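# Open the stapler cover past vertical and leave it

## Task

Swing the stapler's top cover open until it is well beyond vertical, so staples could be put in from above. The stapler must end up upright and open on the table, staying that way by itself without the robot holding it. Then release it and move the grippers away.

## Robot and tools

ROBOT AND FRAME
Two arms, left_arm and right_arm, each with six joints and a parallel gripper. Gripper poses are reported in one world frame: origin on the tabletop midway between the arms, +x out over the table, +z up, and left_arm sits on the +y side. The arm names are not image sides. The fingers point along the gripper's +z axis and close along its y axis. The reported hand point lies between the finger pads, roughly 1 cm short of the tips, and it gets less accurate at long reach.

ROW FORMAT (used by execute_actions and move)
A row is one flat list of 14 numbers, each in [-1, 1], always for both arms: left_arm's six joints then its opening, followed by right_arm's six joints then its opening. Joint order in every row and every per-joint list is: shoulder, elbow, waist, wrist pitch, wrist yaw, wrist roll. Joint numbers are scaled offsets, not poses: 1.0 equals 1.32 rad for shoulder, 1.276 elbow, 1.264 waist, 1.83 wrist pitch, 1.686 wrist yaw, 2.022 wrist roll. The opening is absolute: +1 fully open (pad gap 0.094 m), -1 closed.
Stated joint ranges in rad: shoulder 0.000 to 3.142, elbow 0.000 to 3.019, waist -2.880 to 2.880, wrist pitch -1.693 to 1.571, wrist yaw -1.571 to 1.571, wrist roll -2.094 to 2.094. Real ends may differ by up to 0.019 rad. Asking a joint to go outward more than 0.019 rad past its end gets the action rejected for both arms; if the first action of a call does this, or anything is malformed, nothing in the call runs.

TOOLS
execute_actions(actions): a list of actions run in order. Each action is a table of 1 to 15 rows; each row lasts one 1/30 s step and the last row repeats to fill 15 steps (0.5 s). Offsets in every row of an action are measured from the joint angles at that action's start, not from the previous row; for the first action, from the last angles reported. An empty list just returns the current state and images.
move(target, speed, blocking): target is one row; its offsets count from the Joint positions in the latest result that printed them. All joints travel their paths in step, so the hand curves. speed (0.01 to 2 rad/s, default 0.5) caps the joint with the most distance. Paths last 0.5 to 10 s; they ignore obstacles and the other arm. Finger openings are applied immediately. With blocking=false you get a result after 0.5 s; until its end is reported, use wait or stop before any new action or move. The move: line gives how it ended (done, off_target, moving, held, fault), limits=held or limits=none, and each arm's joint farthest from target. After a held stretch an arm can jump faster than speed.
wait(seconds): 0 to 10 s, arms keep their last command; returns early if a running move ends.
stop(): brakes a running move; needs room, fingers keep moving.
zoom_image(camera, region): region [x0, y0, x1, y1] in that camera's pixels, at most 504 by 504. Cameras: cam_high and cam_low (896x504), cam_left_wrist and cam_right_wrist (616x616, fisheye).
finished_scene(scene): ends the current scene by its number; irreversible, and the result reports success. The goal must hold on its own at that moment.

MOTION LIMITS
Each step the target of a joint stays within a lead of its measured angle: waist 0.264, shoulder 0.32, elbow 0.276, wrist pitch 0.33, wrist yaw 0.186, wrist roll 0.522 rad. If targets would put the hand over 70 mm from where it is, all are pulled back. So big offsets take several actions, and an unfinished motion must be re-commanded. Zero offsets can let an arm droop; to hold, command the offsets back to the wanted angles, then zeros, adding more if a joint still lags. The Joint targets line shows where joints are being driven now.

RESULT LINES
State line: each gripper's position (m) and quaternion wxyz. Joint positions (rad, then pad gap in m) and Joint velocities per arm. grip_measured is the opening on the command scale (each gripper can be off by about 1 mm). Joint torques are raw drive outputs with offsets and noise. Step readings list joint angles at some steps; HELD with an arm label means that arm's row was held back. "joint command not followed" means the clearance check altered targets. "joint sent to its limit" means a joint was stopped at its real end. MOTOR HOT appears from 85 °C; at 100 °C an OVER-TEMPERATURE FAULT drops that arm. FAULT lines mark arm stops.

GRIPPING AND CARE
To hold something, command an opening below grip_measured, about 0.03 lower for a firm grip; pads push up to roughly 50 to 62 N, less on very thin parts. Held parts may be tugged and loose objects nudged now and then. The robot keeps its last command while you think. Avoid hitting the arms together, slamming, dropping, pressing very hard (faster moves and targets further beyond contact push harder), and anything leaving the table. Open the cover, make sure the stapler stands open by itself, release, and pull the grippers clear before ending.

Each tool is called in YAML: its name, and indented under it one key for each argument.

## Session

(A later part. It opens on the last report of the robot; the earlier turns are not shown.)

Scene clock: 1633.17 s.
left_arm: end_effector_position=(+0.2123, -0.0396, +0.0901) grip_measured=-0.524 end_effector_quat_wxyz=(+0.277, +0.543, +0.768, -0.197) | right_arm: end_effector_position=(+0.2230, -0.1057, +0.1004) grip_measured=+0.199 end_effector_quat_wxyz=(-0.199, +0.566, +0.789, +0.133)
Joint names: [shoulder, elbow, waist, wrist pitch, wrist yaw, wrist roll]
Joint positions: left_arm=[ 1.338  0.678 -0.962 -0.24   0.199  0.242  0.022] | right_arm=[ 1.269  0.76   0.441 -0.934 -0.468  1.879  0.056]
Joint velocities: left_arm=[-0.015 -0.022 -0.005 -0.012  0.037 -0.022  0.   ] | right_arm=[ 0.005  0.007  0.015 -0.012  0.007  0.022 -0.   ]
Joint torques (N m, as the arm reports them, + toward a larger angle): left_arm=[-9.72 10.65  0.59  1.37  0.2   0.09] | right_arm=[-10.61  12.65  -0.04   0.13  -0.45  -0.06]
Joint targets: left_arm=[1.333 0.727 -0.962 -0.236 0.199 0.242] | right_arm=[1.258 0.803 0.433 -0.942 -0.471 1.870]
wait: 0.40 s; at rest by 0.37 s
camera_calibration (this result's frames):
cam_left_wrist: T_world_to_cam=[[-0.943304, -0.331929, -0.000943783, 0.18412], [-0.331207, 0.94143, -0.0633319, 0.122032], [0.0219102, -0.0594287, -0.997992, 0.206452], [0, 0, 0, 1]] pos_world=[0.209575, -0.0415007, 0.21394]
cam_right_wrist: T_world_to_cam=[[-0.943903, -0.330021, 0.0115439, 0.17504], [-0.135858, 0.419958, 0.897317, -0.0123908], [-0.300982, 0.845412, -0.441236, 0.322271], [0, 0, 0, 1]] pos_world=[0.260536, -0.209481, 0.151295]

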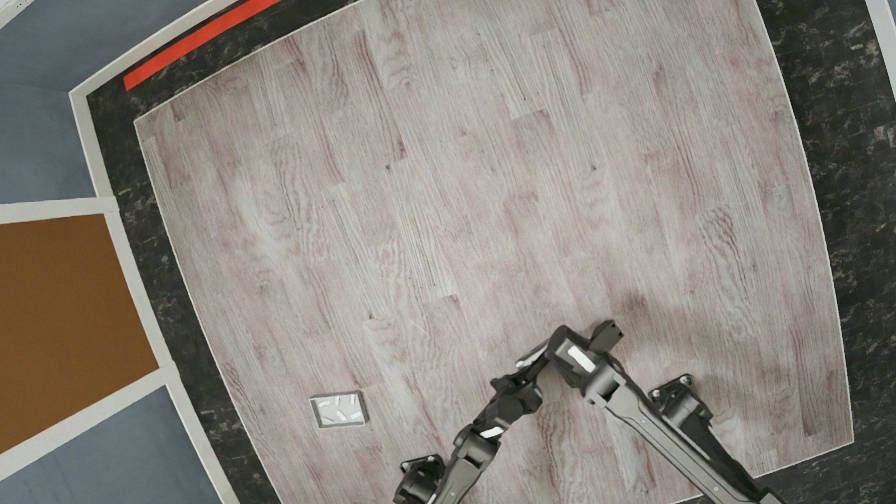

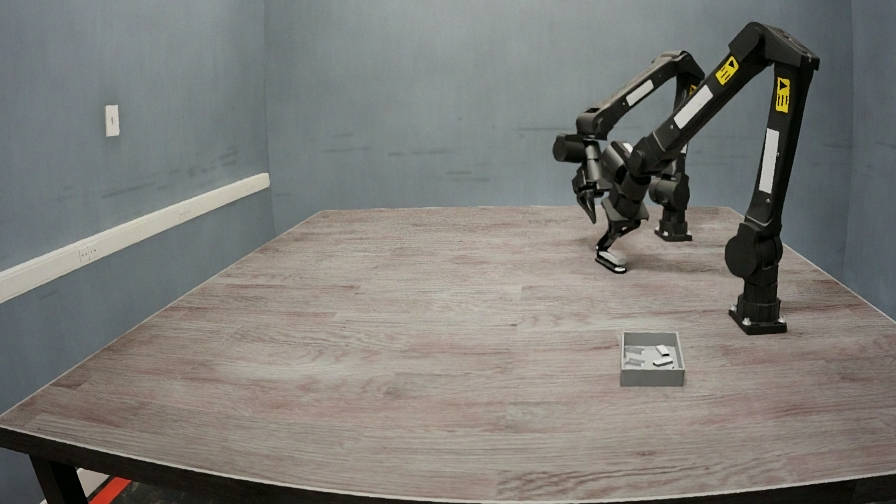

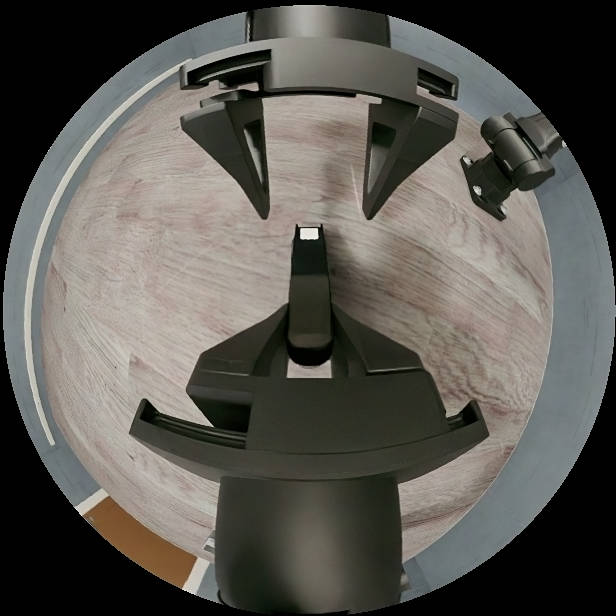

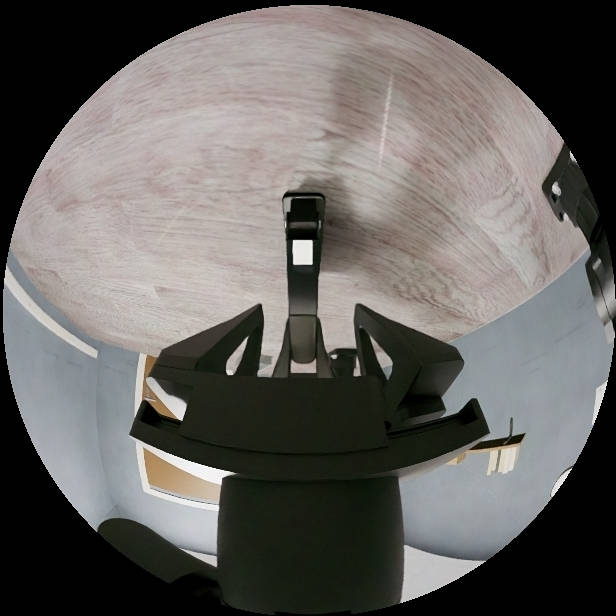

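move:
  target: [-0.004,0.039,0,0.002,0.0005,0,-0.565, -0.2644,-0.1285,0,-0.1038,0,0,-1]
  speed: 0.6

Scene clock: 1647.83 s.
left_arm: end_effector_position=(+0.2123, -0.0396, +0.0901) grip_measured=-0.524 end_effector_quat_wxyz=(+0.277, +0.543, +0.768, -0.197) | right_arm: end_effector_position=(+0.1431, -0.1607, +0.1275) grip_measured=-0.996 end_effector_quat_wxyz=(-0.198, +0.566, +0.789, +0.136)
Joint names: [shoulder, elbow, waist, wrist pitch, wrist yaw, wrist roll]
Joint positions: left_arm=[ 1.338  0.678 -0.962 -0.24   0.199  0.242  0.022] | right_arm=[ 0.921  0.6    0.441 -1.117 -0.468  1.879  0.   ]
Joint velocities: left_arm=[-0.005 -0.002 -0.015 -0.012 -0.095 -0.081  0.001] | right_arm=[-0.015  0.002 -0.005 -0.022 -0.051 -0.007 -0.   ]
Joint torques (N m, as the arm reports them, + toward a larger angle): left_arm=[-9.93 10.68  0.45  1.33  0.19  0.07] | right_arm=[-4.18  9.16  0.65  0.17 -0.32  0.04]
Joint targets: left_arm=[1.333 0.727 -0.962 -0.236 0.199 0.242] | right_arm=[0.920 0.595 0.441 -1.124 -0.468 1.879]
move: off_target (left_arm); limits=none; left_arm: farthest joint: the elbow, 0.050 radians from its target (0.050 radians at the start); right_arm: farthest joint: the wrist pitch, 0.007 radians from its target (0.190 radians at the start)
camera_calibration (this result's frames):
cam_left_wrist: T_world_to_cam=[[-0.943304, -0.331929, -0.000943783, 0.18412], [-0.331207, 0.94143, -0.0633319, 0.122032], [0.0219102, -0.0594287, -0.997992, 0.206452], [0, 0, 0, 1]] pos_world=[0.209575, -0.0415007, 0.21394]
cam_right_wrist: T_world_to_cam=[[-0.943836, -0.33037, 0.00547829, 0.0818153], [-0.140662, 0.416749, 0.898072, -0.0244171], [-0.298979, 0.846862, -0.439813, 0.35648], [0, 0, 0, 1]] pos_world=[0.180366, -0.264685, 0.178265]

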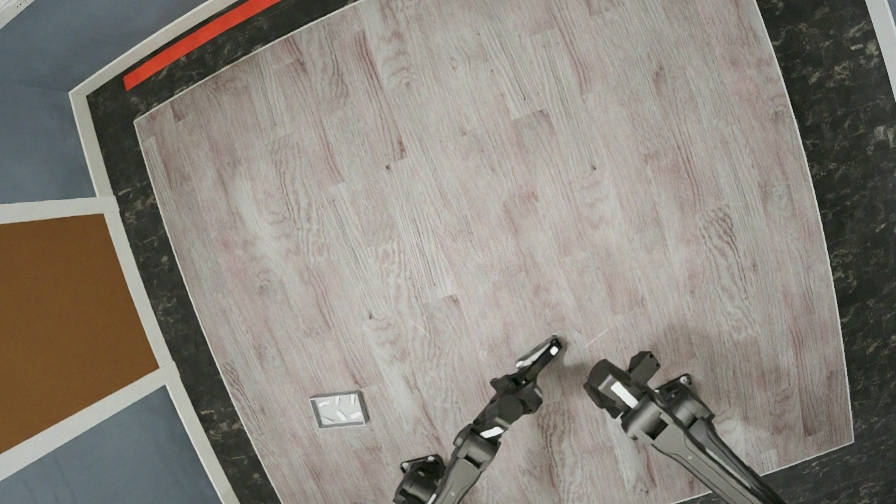

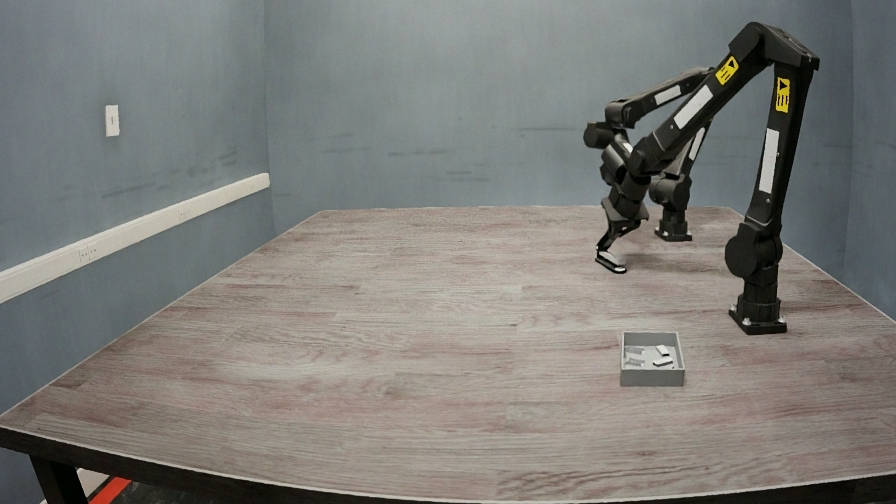

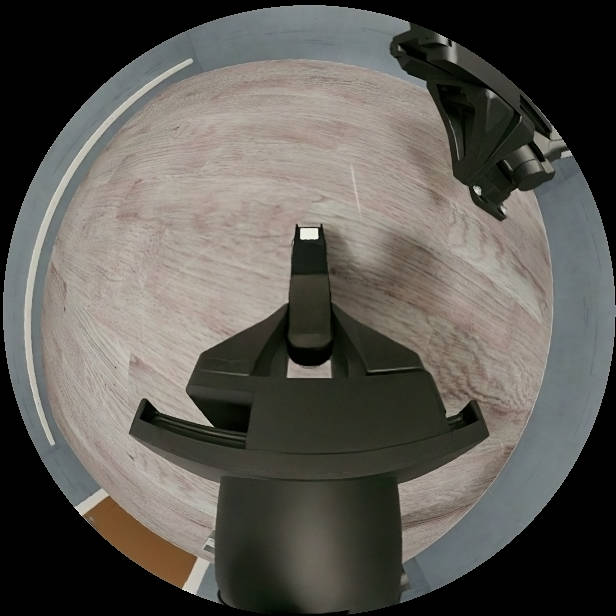

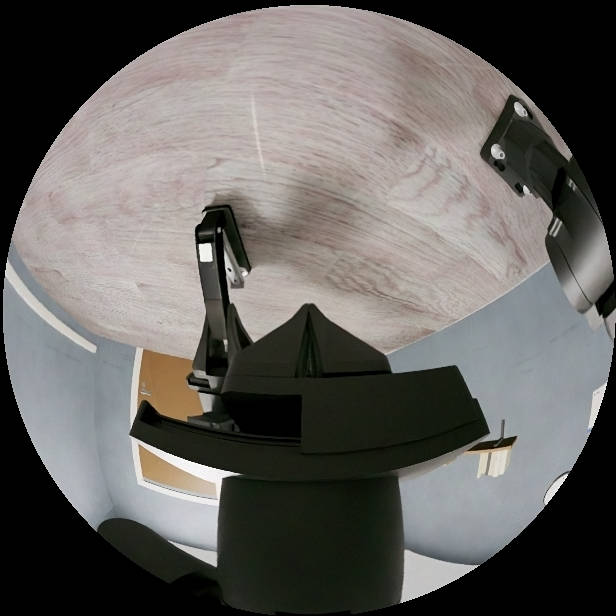

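move:
  target: [-0.004,0.039,0,0.002,0.0005,0,-0.565, 0.1299,-0.2806,0.7041,0.5951,0.7073,-0.6073,-1]
  speed: 0.9

Scene clock: 1652.30 s.
left_arm: end_effector_position=(+0.2123, -0.0396, +0.0901) grip_measured=-0.524 end_effector_quat_wxyz=(+0.277, +0.543, +0.768, -0.197) | right_arm: end_effector_position=(+0.1272, -0.0790, +0.0597) grip_measured=-0.996 end_effector_quat_wxyz=(+0.445, -0.243, +0.853, +0.125)
Joint names: [shoulder, elbow, waist, wrist pitch, wrist yaw, wrist roll]
Joint positions: left_arm=[ 1.338  0.678 -0.962 -0.24   0.199  0.242  0.022] | right_arm=[ 1.076  0.248  1.326 -0.041  0.722  0.66   0.   ]
Joint velocities: left_arm=[-0.005 -0.002 -0.015  0.007 -0.066  0.007 -0.002] | right_arm=[-0.005  0.012 -0.015  0.012 -0.037 -0.051 -0.   ]
Joint torques (N m, as the arm reports them, + toward a larger angle): left_arm=[-9.65 10.65  0.4   1.35  0.19  0.07] | right_arm=[-3.2   7.35  1.01  1.73  0.54 -0.08]
Joint targets: left_arm=[1.333 0.727 -0.962 -0.236 0.199 0.242] | right_arm=[1.092 0.242 1.331 -0.028 0.725 0.650]
move: off_target (left_arm); limits=none; left_arm: farthest joint: the elbow, 0.050 radians from its target (0.050 radians at the start); right_arm: farthest joint: the shoulder, 0.017 radians from its target (0.172 radians at the start)
camera_calibration (this result's frames):
cam_left_wrist: T_world_to_cam=[[-0.943304, -0.331929, -0.000943783, 0.18412], [-0.331207, 0.94143, -0.0633319, 0.122032], [0.0219102, -0.0594287, -0.997992, 0.206452], [0, 0, 0, 1]] pos_world=[0.209575, -0.0415007, 0.21394]
cam_right_wrist: T_world_to_cam=[[0.528479, -0.84889, 0.00981363, -0.134303], [-0.801444, -0.502687, -0.324025, 0.0846163], [0.279995, 0.163375, -0.945998, 0.15529], [0, 0, 0, 1]] pos_world=[0.095311, -0.096843, 0.175639]

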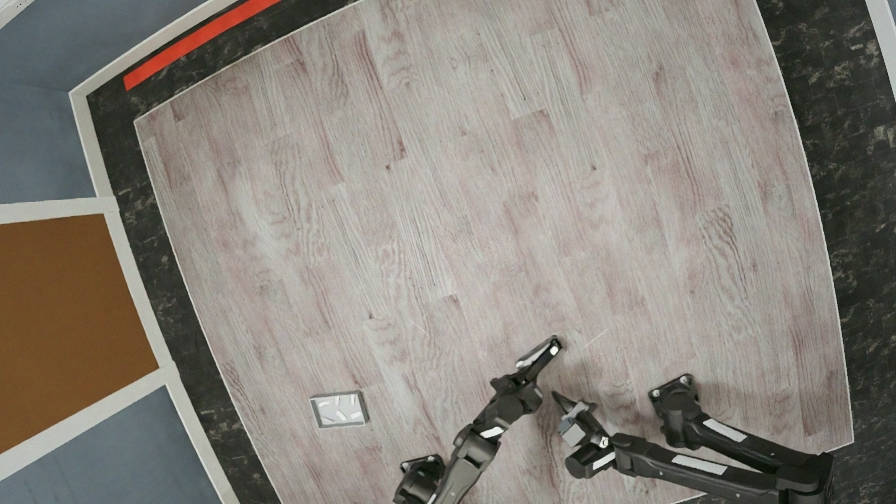

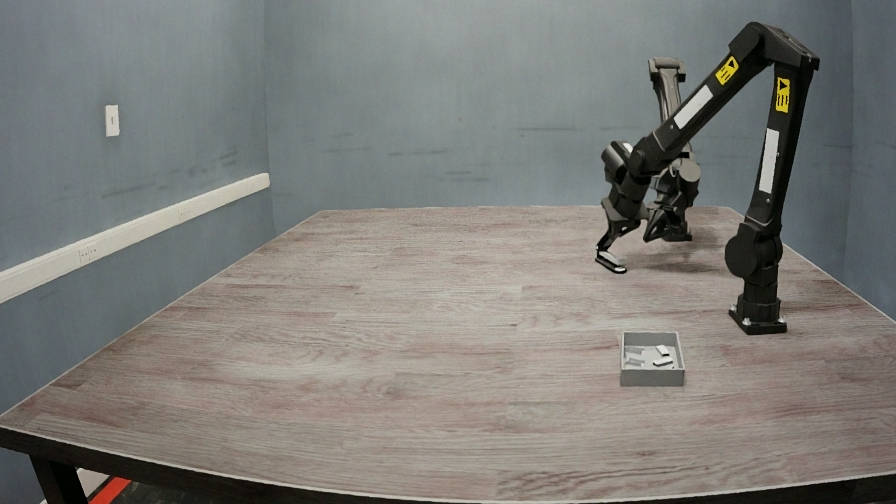

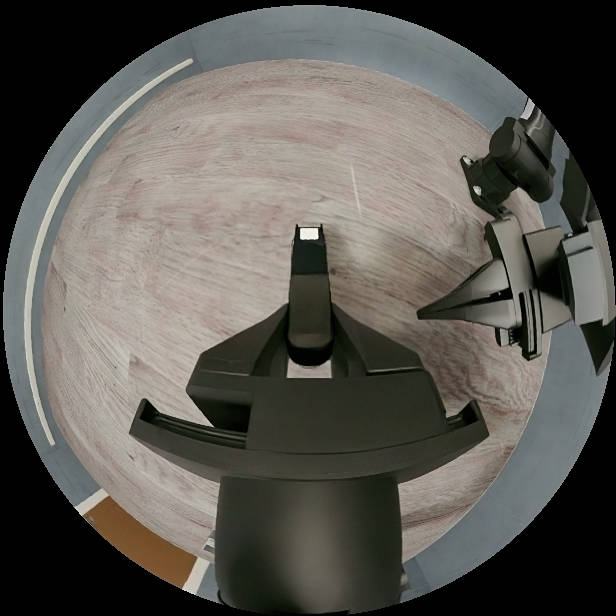

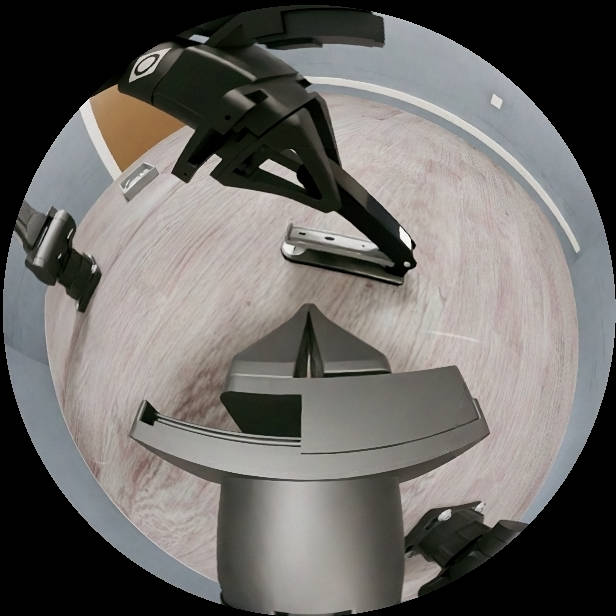

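zoom_image:
  camera: "cam_right_wrist"
  region: [200, 130, 460, 330]

Region (200, 130, 460, 330) of cam_right_wrist's 616x616 image, scaled by 1.938, with more detail than that image has; it fills the top 388 rows of this view, and the rest is white.

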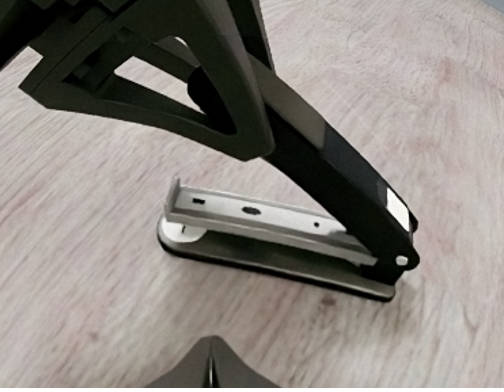

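move:
  target: [-0.004,0.039,0,0.002,0.0005,0,-0.565, 0.2114,0.0980,-0.2286,0.1822,-0.1189,-0.1244,-1]
  speed: 0.25

Scene clock: 1689.57 s.
left_arm: end_effector_position=(+0.2133, -0.0390, +0.0899) grip_measured=-0.524 end_effector_quat_wxyz=(+0.278, +0.542, +0.769, -0.195) | right_arm: end_effector_position=(+0.2014, -0.0441, +0.0423) grip_measured=-0.996 end_effector_quat_wxyz=(+0.441, -0.243, +0.855, +0.123)
Joint names: [shoulder, elbow, waist, wrist pitch, wrist yaw, wrist roll]
Joint positions: left_arm=[ 1.338  0.678 -0.961 -0.24   0.193  0.242  0.022] | right_arm=[1.339 0.331 1.047 0.274 0.523 0.419 0.   ]
Joint velocities: left_arm=[-0.005 -0.017 -0.015 -0.012  0.022 -0.022  0.001] | right_arm=[-0.024 -0.012  0.005  0.002 -0.051  0.037 -0.   ]
Joint torques (N m, as the arm reports them, + toward a larger angle): left_arm=[-9.76 10.71  0.73  1.39  0.47  0.07] | right_arm=[-6.67 10.37 -0.14  2.16  0.19 -0.05]
Joint targets: left_arm=[1.333 0.727 -0.962 -0.236 0.200 0.242] | right_arm=[1.355 0.374 1.037 0.292 0.521 0.408]
move: off_target (left_arm, right_arm); limits=none; left_arm: farthest joint: the elbow, 0.050 radians from its target (0.050 radians at the start); right_arm: farthest joint: the elbow, 0.042 radians from its target (0.125 radians at the start)
camera_calibration (this result's frames):
cam_left_wrist: T_world_to_cam=[[-0.941932, -0.335767, -0.00492859, 0.185263], [-0.334836, 0.940231, -0.062051, 0.122382], [0.0254687, -0.0567976, -0.998061, 0.205677], [0, 0, 0, 1]] pos_world=[0.210245, -0.04118, 0.213785]
cam_right_wrist: T_world_to_cam=[[0.527774, -0.849318, 0.0106246, -0.143602], [-0.804081, -0.503615, -0.315952, 0.156103], [0.273695, 0.158208, -0.948716, 0.113542], [0, 0, 0, 1]] pos_world=[0.170233, -0.061311, 0.158565]

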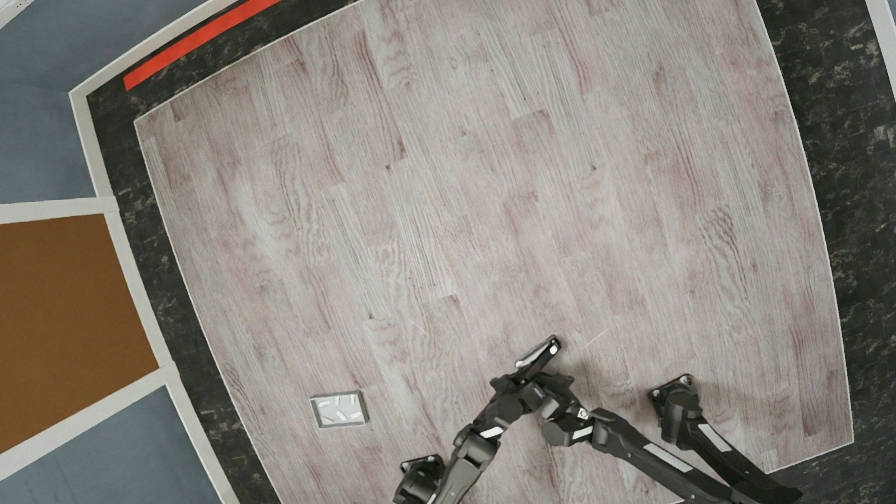

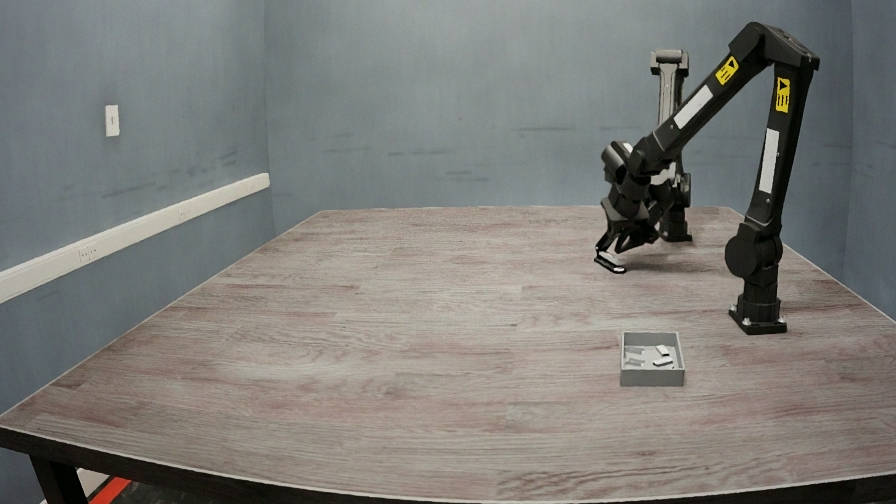

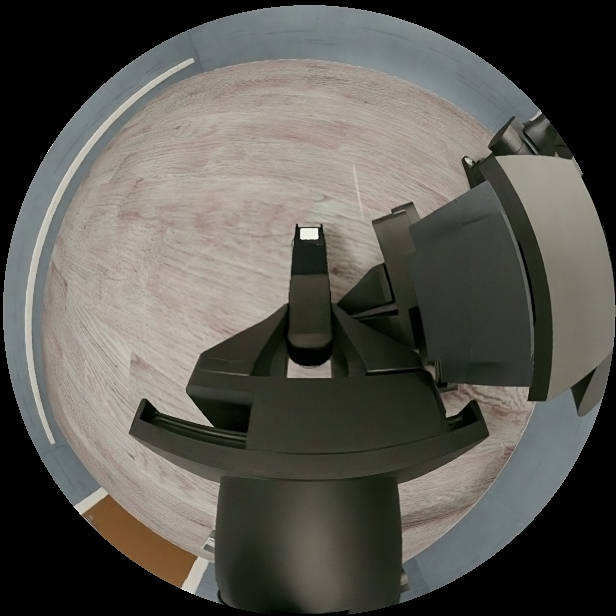

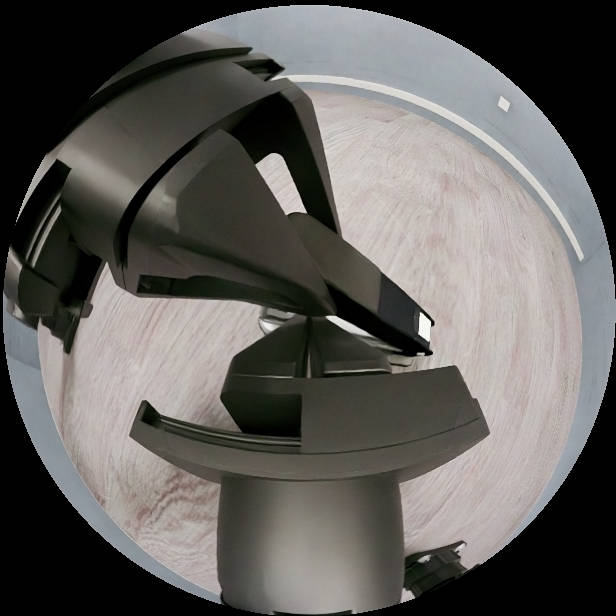

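move:
  target: [-0.004,0.039,0,0.002,0.004,0,-0.565, -0.1106,-0.0357,0.1163,-0.0891,0.0629,0.0643,-1]
  speed: 0.3

Scene clock: 1750.10 s.
left_arm: end_effector_position=(+0.2133, -0.0390, +0.0899) grip_measured=-0.524 end_effector_quat_wxyz=(+0.278, +0.542, +0.769, -0.195) | right_arm: end_effector_position=(+0.1612, -0.0574, +0.0545) grip_measured=-0.996 end_effector_quat_wxyz=(+0.442, -0.240, +0.855, +0.126)
Joint names: [shoulder, elbow, waist, wrist pitch, wrist yaw, wrist roll]
Joint positions: left_arm=[ 1.338  0.678 -0.961 -0.24   0.194  0.242  0.022] | right_arm=[1.203 0.291 1.188 0.119 0.626 0.539 0.   ]
Joint velocities: left_arm=[-0.005  0.012 -0.015 -0.012  0.007 -0.022  0.001] | right_arm=[-0.015 -0.007 -0.005  0.007  0.007 -0.022  0.001]
Joint torques (N m, as the arm reports them, + toward a larger angle): left_arm=[-9.6  10.75  0.74  1.33  0.46  0.07] | right_arm=[-7.23  6.85  1.14  1.07  0.46  0.13]
Joint targets: left_arm=[1.333 0.727 -0.961 -0.236 0.200 0.242] | right_arm=[1.193 0.285 1.194 0.111 0.629 0.549]
move: off_target (left_arm); limits=none; left_arm: farthest joint: the elbow, 0.050 radians from its target (0.050 radians at the start); right_arm: farthest joint: the wrist roll, 0.010 radians from its target (0.131 radians at the start)
camera_calibration (this result's frames):
cam_left_wrist: T_world_to_cam=[[-0.942013, -0.335545, -0.00464382, 0.1852], [-0.334628, 0.940299, -0.0621421, 0.122361], [0.025218, -0.0569847, -0.998057, 0.205732], [0, 0, 0, 1]] pos_world=[0.210218, -0.0411896, 0.213796]
cam_right_wrist: T_world_to_cam=[[0.524766, -0.851236, 0.00424984, -0.13312], [-0.805828, -0.49837, -0.319794, 0.121777], [0.274338, 0.164392, -0.947478, 0.138395], [0, 0, 0, 1]] pos_world=[0.130022, -0.0753772, 0.170636]

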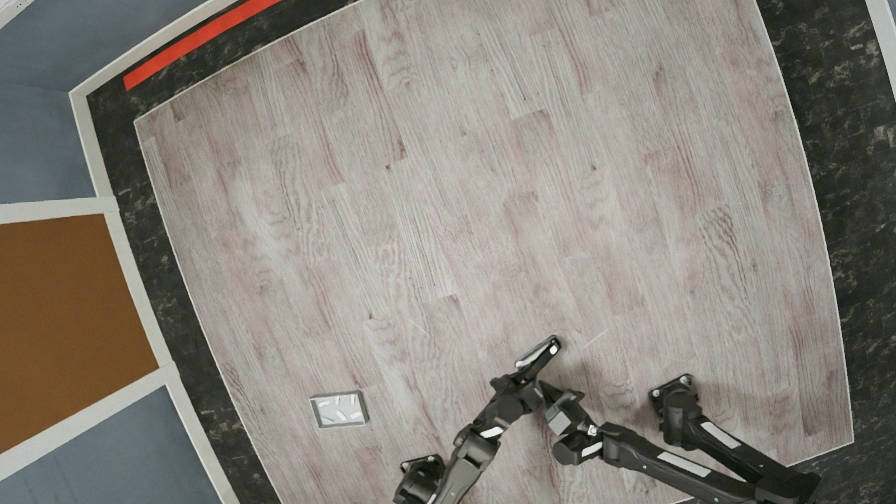

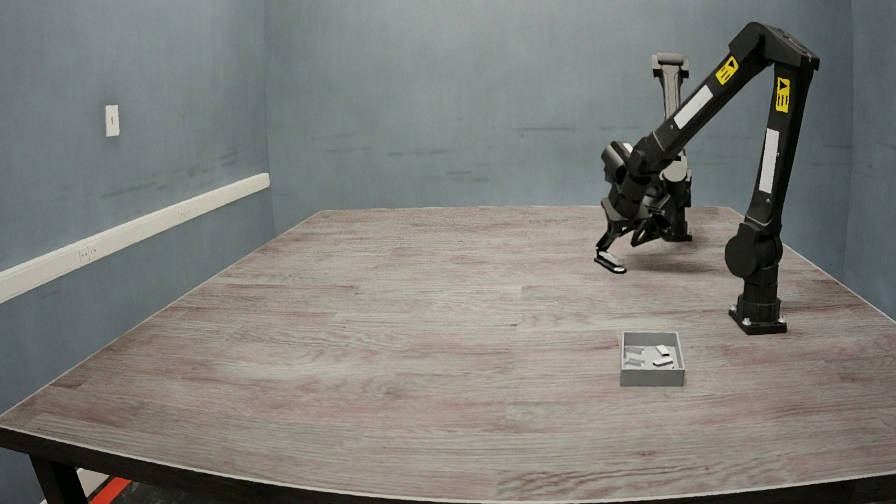

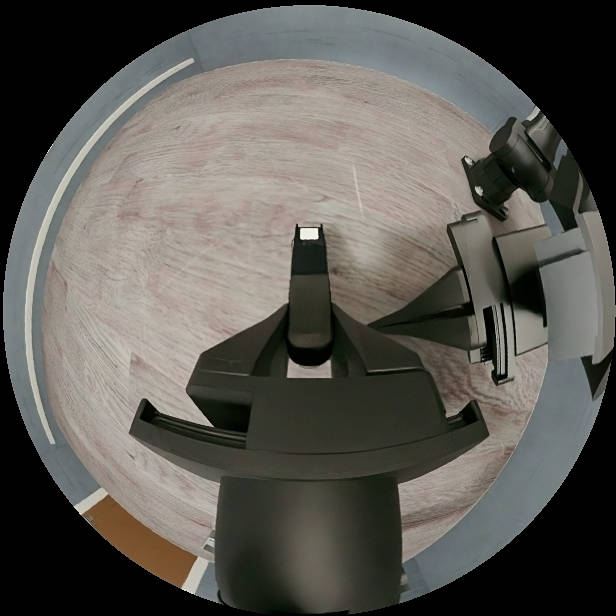

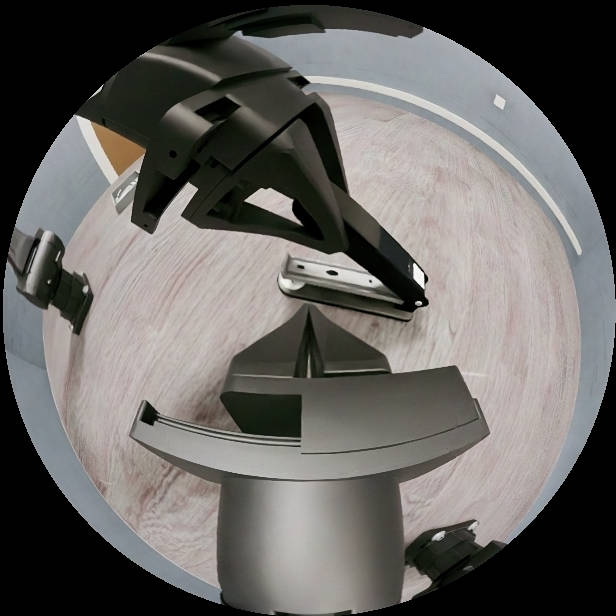

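execute_actions:
  actions: []

Scene clock: 1763.27 s.
left_arm: end_effector_position=(+0.2133, -0.0390, +0.0899) grip_measured=-0.524 end_effector_quat_wxyz=(+0.278, +0.542, +0.769, -0.195) | right_arm: end_effector_position=(+0.1612, -0.0574, +0.0545) grip_measured=-0.996 end_effector_quat_wxyz=(+0.442, -0.239, +0.855, +0.126)
Joint names: [shoulder, elbow, waist, wrist pitch, wrist yaw, wrist roll]
Joint positions: left_arm=[ 1.338  0.678 -0.961 -0.24   0.194  0.242  0.022] | right_arm=[1.203 0.291 1.188 0.119 0.626 0.54  0.   ]
Joint velocities: left_arm=[-0.005  0.007 -0.005 -0.007  0.022 -0.007 -0.001] | right_arm=[ 0.015  0.002 -0.024 -0.002 -0.095 -0.022 -0.   ]
Joint torques (N m, as the arm reports them, + toward a larger angle): left_arm=[-9.63 10.66  0.61  1.34  0.46  0.08] | right_arm=[-7.27  6.84  1.16  1.07  0.47  0.13]
Joint targets: left_arm=[1.333 0.727 -0.961 -0.236 0.200 0.242] | right_arm=[1.193 0.285 1.194 0.111 0.629 0.549]
camera_calibration (this result's frames):
cam_left_wrist: T_world_to_cam=[[-0.942013, -0.335545, -0.00464382, 0.1852], [-0.334628, 0.940299, -0.0621421, 0.122361], [0.025218, -0.0569847, -0.998057, 0.205732], [0, 0, 0, 1]] pos_world=[0.210218, -0.0411896, 0.213796]
cam_right_wrist: T_world_to_cam=[[0.524393, -0.851469, 0.00362667, -0.133039], [-0.806152, -0.497845, -0.319796, 0.12186], [0.274102, 0.164775, -0.94748, 0.138455], [0, 0, 0, 1]] pos_world=[0.130051, -0.0754252, 0.170636]

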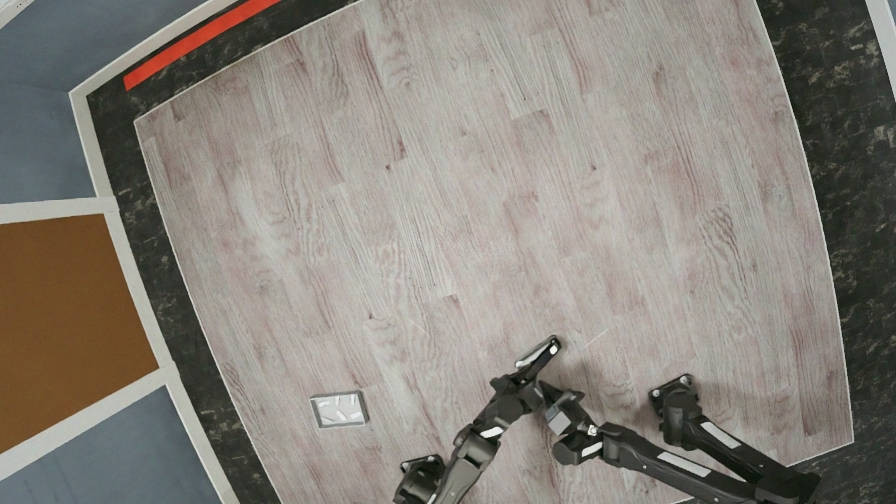

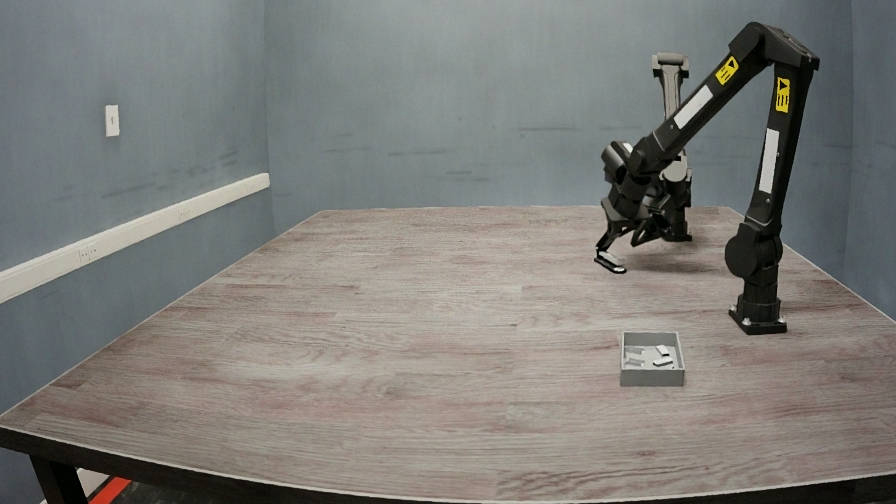

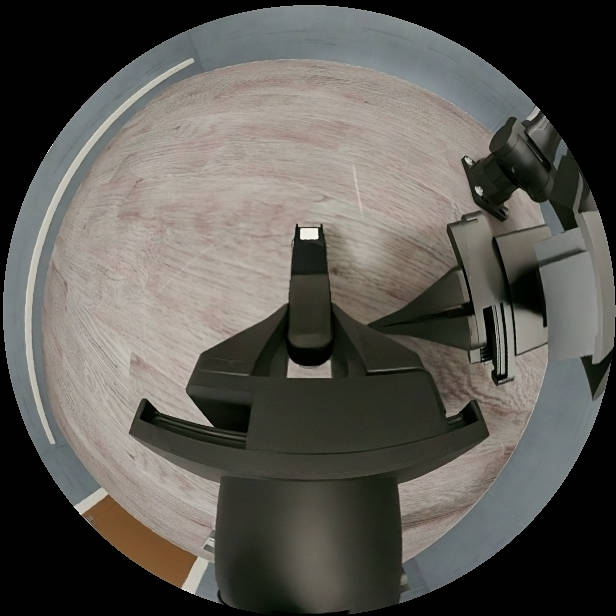

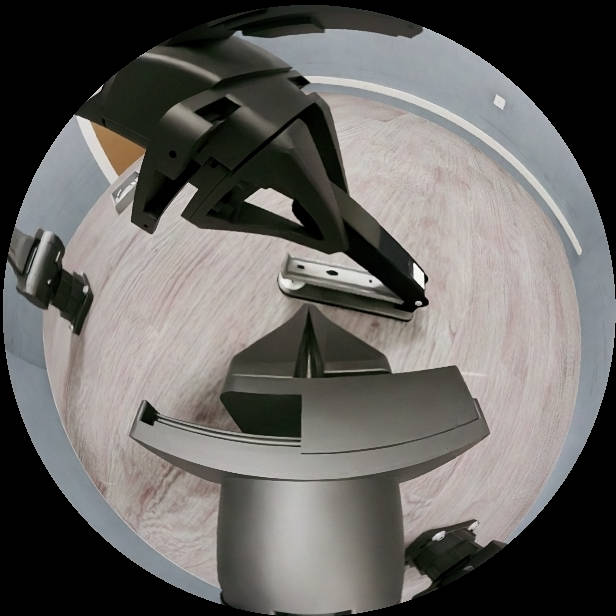

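move:
  target: [-0.004,0.039,0,0.002,0.004,0,-0.565, -0.192,0.046,0.158,-0.170,0,0,-1]
  speed: 0.4

Scene clock: 1877.77 s.
left_arm: end_effector_position=(+0.2132, -0.0391, +0.0900) grip_measured=-0.524 end_effector_quat_wxyz=(+0.278, +0.542, +0.769, -0.195) | right_arm: end_effector_position=(+0.0993, -0.0561, +0.0905) grip_measured=-0.996 end_effector_quat_wxyz=(+0.421, -0.329, +0.831, +0.151)
Joint names: [shoulder, elbow, waist, wrist pitch, wrist yaw, wrist roll]
Joint positions: left_arm=[ 1.338  0.678 -0.961 -0.24   0.194  0.242  0.022] | right_arm=[ 0.955  0.307  1.381 -0.184  0.626  0.54   0.   ]
Joint velocities: left_arm=[ 0.015 -0.007 -0.005 -0.002  0.007  0.022  0.001] | right_arm=[-0.015  0.007  0.005  0.002  0.051  0.007  0.001]
Joint torques (N m, as the arm reports them, + toward a larger angle): left_arm=[-9.66 10.67  0.46  1.34  0.46  0.07] | right_arm=[-4.68 12.84  1.16  1.04  0.35  0.04]
Joint targets: left_arm=[1.333 0.727 -0.961 -0.236 0.201 0.242] | right_arm=[0.949 0.350 1.388 -0.192 0.626 0.540]
move: off_target (left_arm, right_arm); limits=none; left_arm: farthest joint: the elbow, 0.050 radians from its target (0.050 radians at the start); right_arm: farthest joint: the elbow, 0.043 radians from its target (0.058 radians at the start)
camera_calibration (this result's frames):
cam_left_wrist: T_world_to_cam=[[-0.942174, -0.3351, -0.00407435, 0.185073], [-0.334212, 0.940435, -0.0623245, 0.12232], [0.0247166, -0.0573588, -0.998048, 0.205842], [0, 0, 0, 1]] pos_world=[0.210164, -0.0412088, 0.213818]
cam_right_wrist: T_world_to_cam=[[0.678011, -0.734342, 0.0322901, -0.110883], [-0.696021, -0.655514, -0.293014, 0.0618542], [0.236339, 0.176192, -0.955563, 0.194462], [0, 0, 0, 1]] pos_world=[0.072273, -0.0751428, 0.207525]

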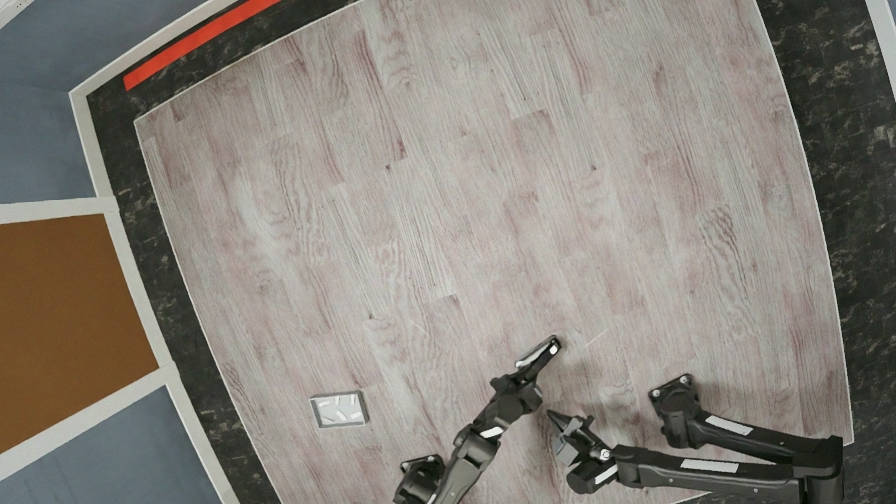

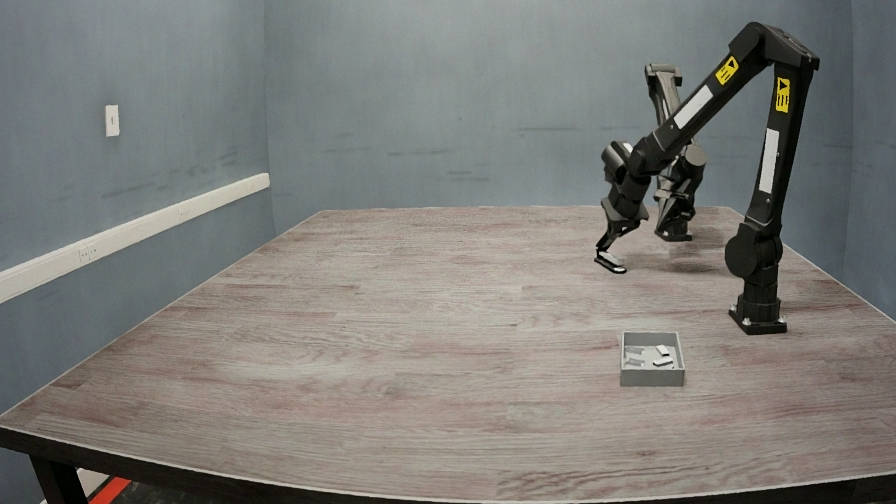

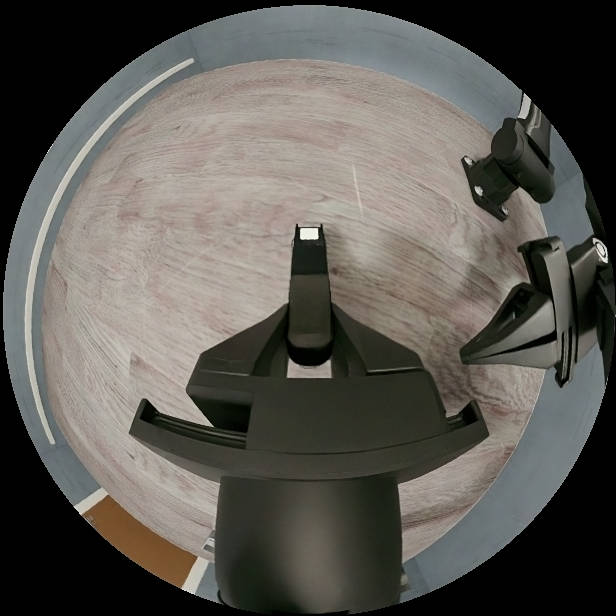

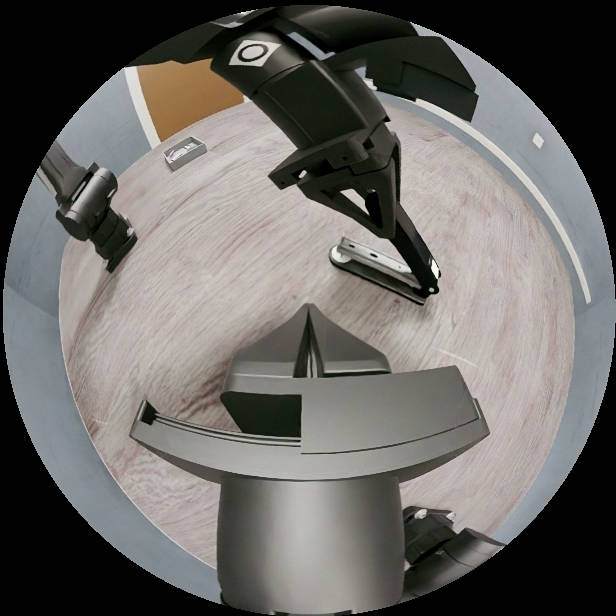

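execute_actions:
  actions:
    - [[-0.004,0.039,0,0.002,0.004,0,-0.48, -0.004,0.034,0.005,-0.004,0,0,-1]]
    - [[-0.004,0.039,0,0.002,0.004,0,-0.3, -0.004,0.034,0.005,-0.004,0,0,-1]]

Scene clock: 1880.93 s.
left_arm: end_effector_position=(+0.2121, -0.0397, +0.0901) grip_measured=-0.302 end_effector_quat_wxyz=(+0.277, +0.543, +0.768, -0.198) | right_arm: end_effector_position=(+0.0993, -0.0561, +0.0905) grip_measured=-0.996 end_effector_quat_wxyz=(+0.421, -0.329, +0.831, +0.151)
Joint names: [shoulder, elbow, waist, wrist pitch, wrist yaw, wrist roll]
Joint positions: left_arm=[ 1.338  0.678 -0.961 -0.24   0.202  0.242  0.033] | right_arm=[ 0.955  0.307  1.381 -0.184  0.626  0.54   0.   ]
Joint velocities: left_arm=[-0.015  0.002 -0.005 -0.012 -0.007 -0.037  0.   ] | right_arm=[-0.005 -0.002 -0.005 -0.007 -0.007 -0.051 -0.001]
Joint torques (N m, as the arm reports them, + toward a larger angle): left_arm=[-9.65 10.67  0.48  1.31  0.27  0.08] | right_arm=[-4.53 12.84  1.16  1.07  0.35  0.03]
Joint targets: left_arm=[1.333 0.727 -0.961 -0.236 0.204 0.242] | right_arm=[0.950 0.350 1.387 -0.191 0.626 0.540]
Step readings (joint positions; steps 1 to 15: 1st action; 16 to 30: 2nd action):
0: left_arm=[1.338 0.678 -0.961 -0.240 0.194 0.242] | right_arm=[0.955 0.307 1.381 -0.184 0.626 0.540]
1: left_arm=[1.338 0.678 -0.961 -0.240 0.195 0.242] | right_arm=[0.955 0.307 1.381 -0.184 0.626 0.540]
2: left_arm=[1.338 0.678 -0.961 -0.240 0.197 0.242] | right_arm=[0.955 0.307 1.381 -0.184 0.626 0.540]
4: left_arm=[1.338 0.678 -0.961 -0.240 0.197 0.242] | right_arm=[0.955 0.307 1.381 -0.184 0.626 0.540]
8: left_arm=[1.338 0.678 -0.961 -0.240 0.197 0.242] | right_arm=[0.955 0.307 1.381 -0.184 0.626 0.540]
15: left_arm=[1.338 0.678 -0.961 -0.240 0.197 0.242] | right_arm=[0.955 0.307 1.381 -0.184 0.626 0.540]
16: left_arm=[1.338 0.678 -0.961 -0.240 0.199 0.242] | right_arm=[0.955 0.307 1.381 -0.184 0.626 0.540]
17: left_arm=[1.338 0.678 -0.961 -0.240 0.201 0.242] | right_arm=[0.955 0.307 1.381 -0.184 0.626 0.540]
19: left_arm=[1.338 0.678 -0.961 -0.240 0.202 0.242] | right_arm=[0.955 0.307 1.381 -0.184 0.626 0.540]
23: left_arm=[1.338 0.678 -0.961 -0.240 0.202 0.242] | right_arm=[0.955 0.307 1.381 -0.184 0.626 0.540]
30: Joint positions above
camera_calibration (this result's frames):
cam_left_wrist: T_world_to_cam=[[-0.943679, -0.330861, 0.00133134, 0.183864], [-0.330262, 0.941712, -0.0640693, 0.12193], [0.0199443, -0.0609006, -0.997945, 0.206887], [0, 0, 0, 1]] pos_world=[0.209652, -0.0413899, 0.214029]
cam_right_wrist: T_world_to_cam=[[0.678011, -0.734342, 0.0322901, -0.110883], [-0.696021, -0.655514, -0.293014, 0.0618542], [0.236339, 0.176192, -0.955563, 0.194462], [0, 0, 0, 1]] pos_world=[0.072273, -0.0751428, 0.207525]

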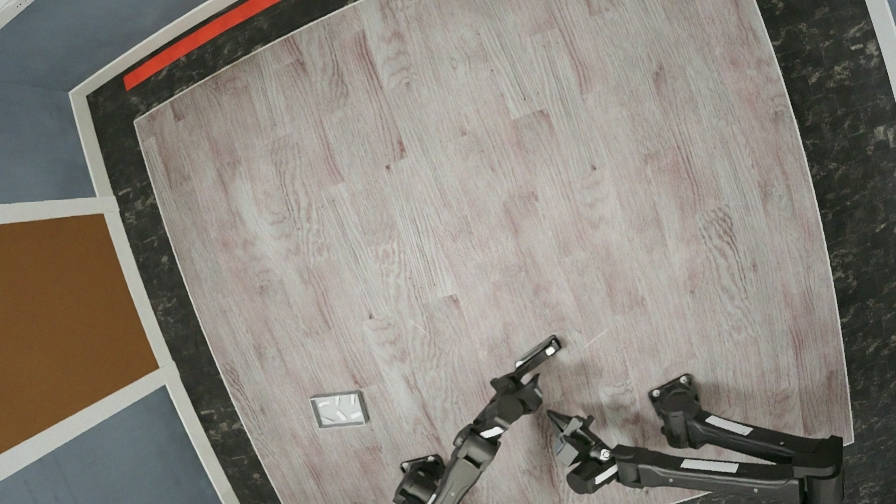

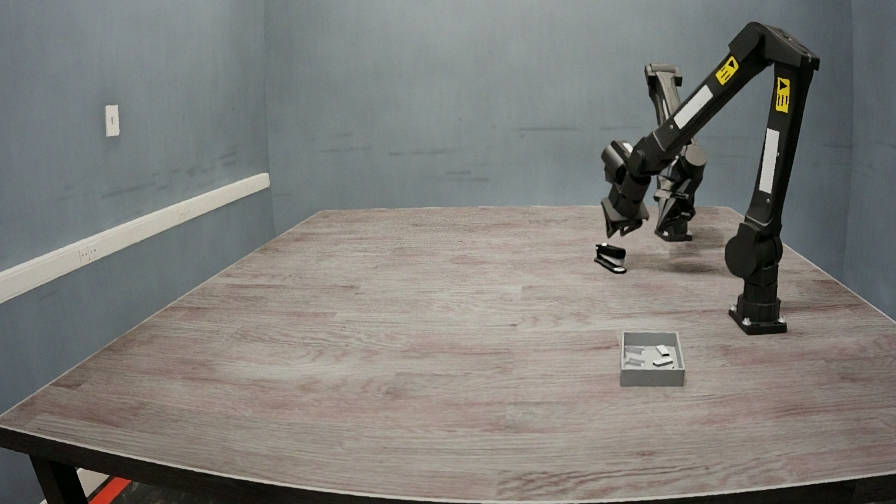

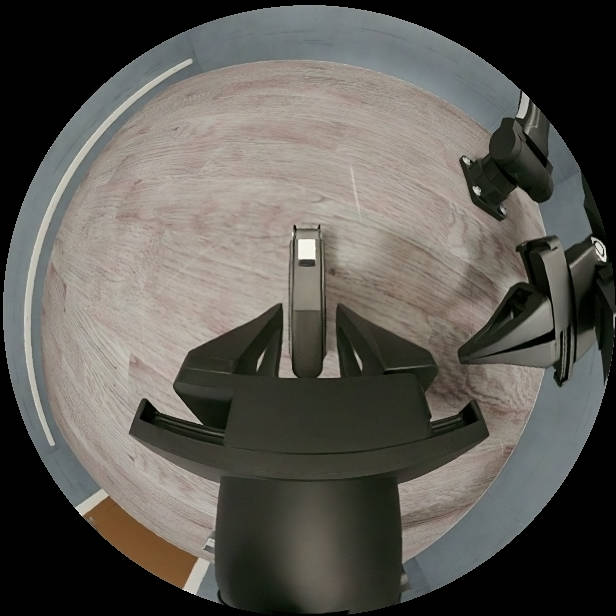

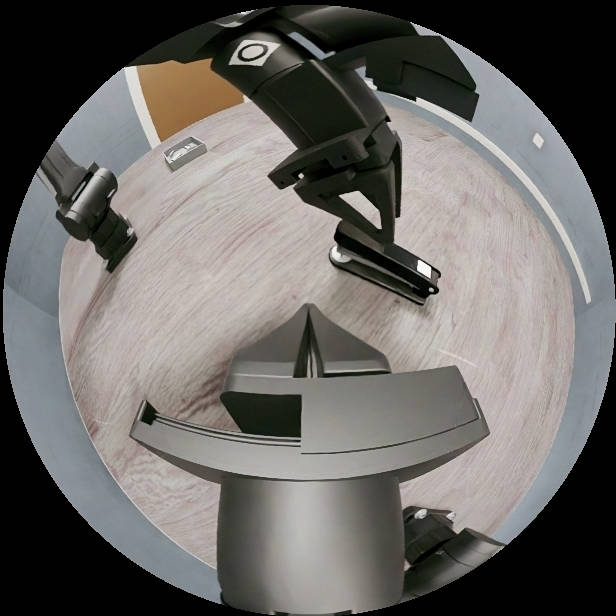

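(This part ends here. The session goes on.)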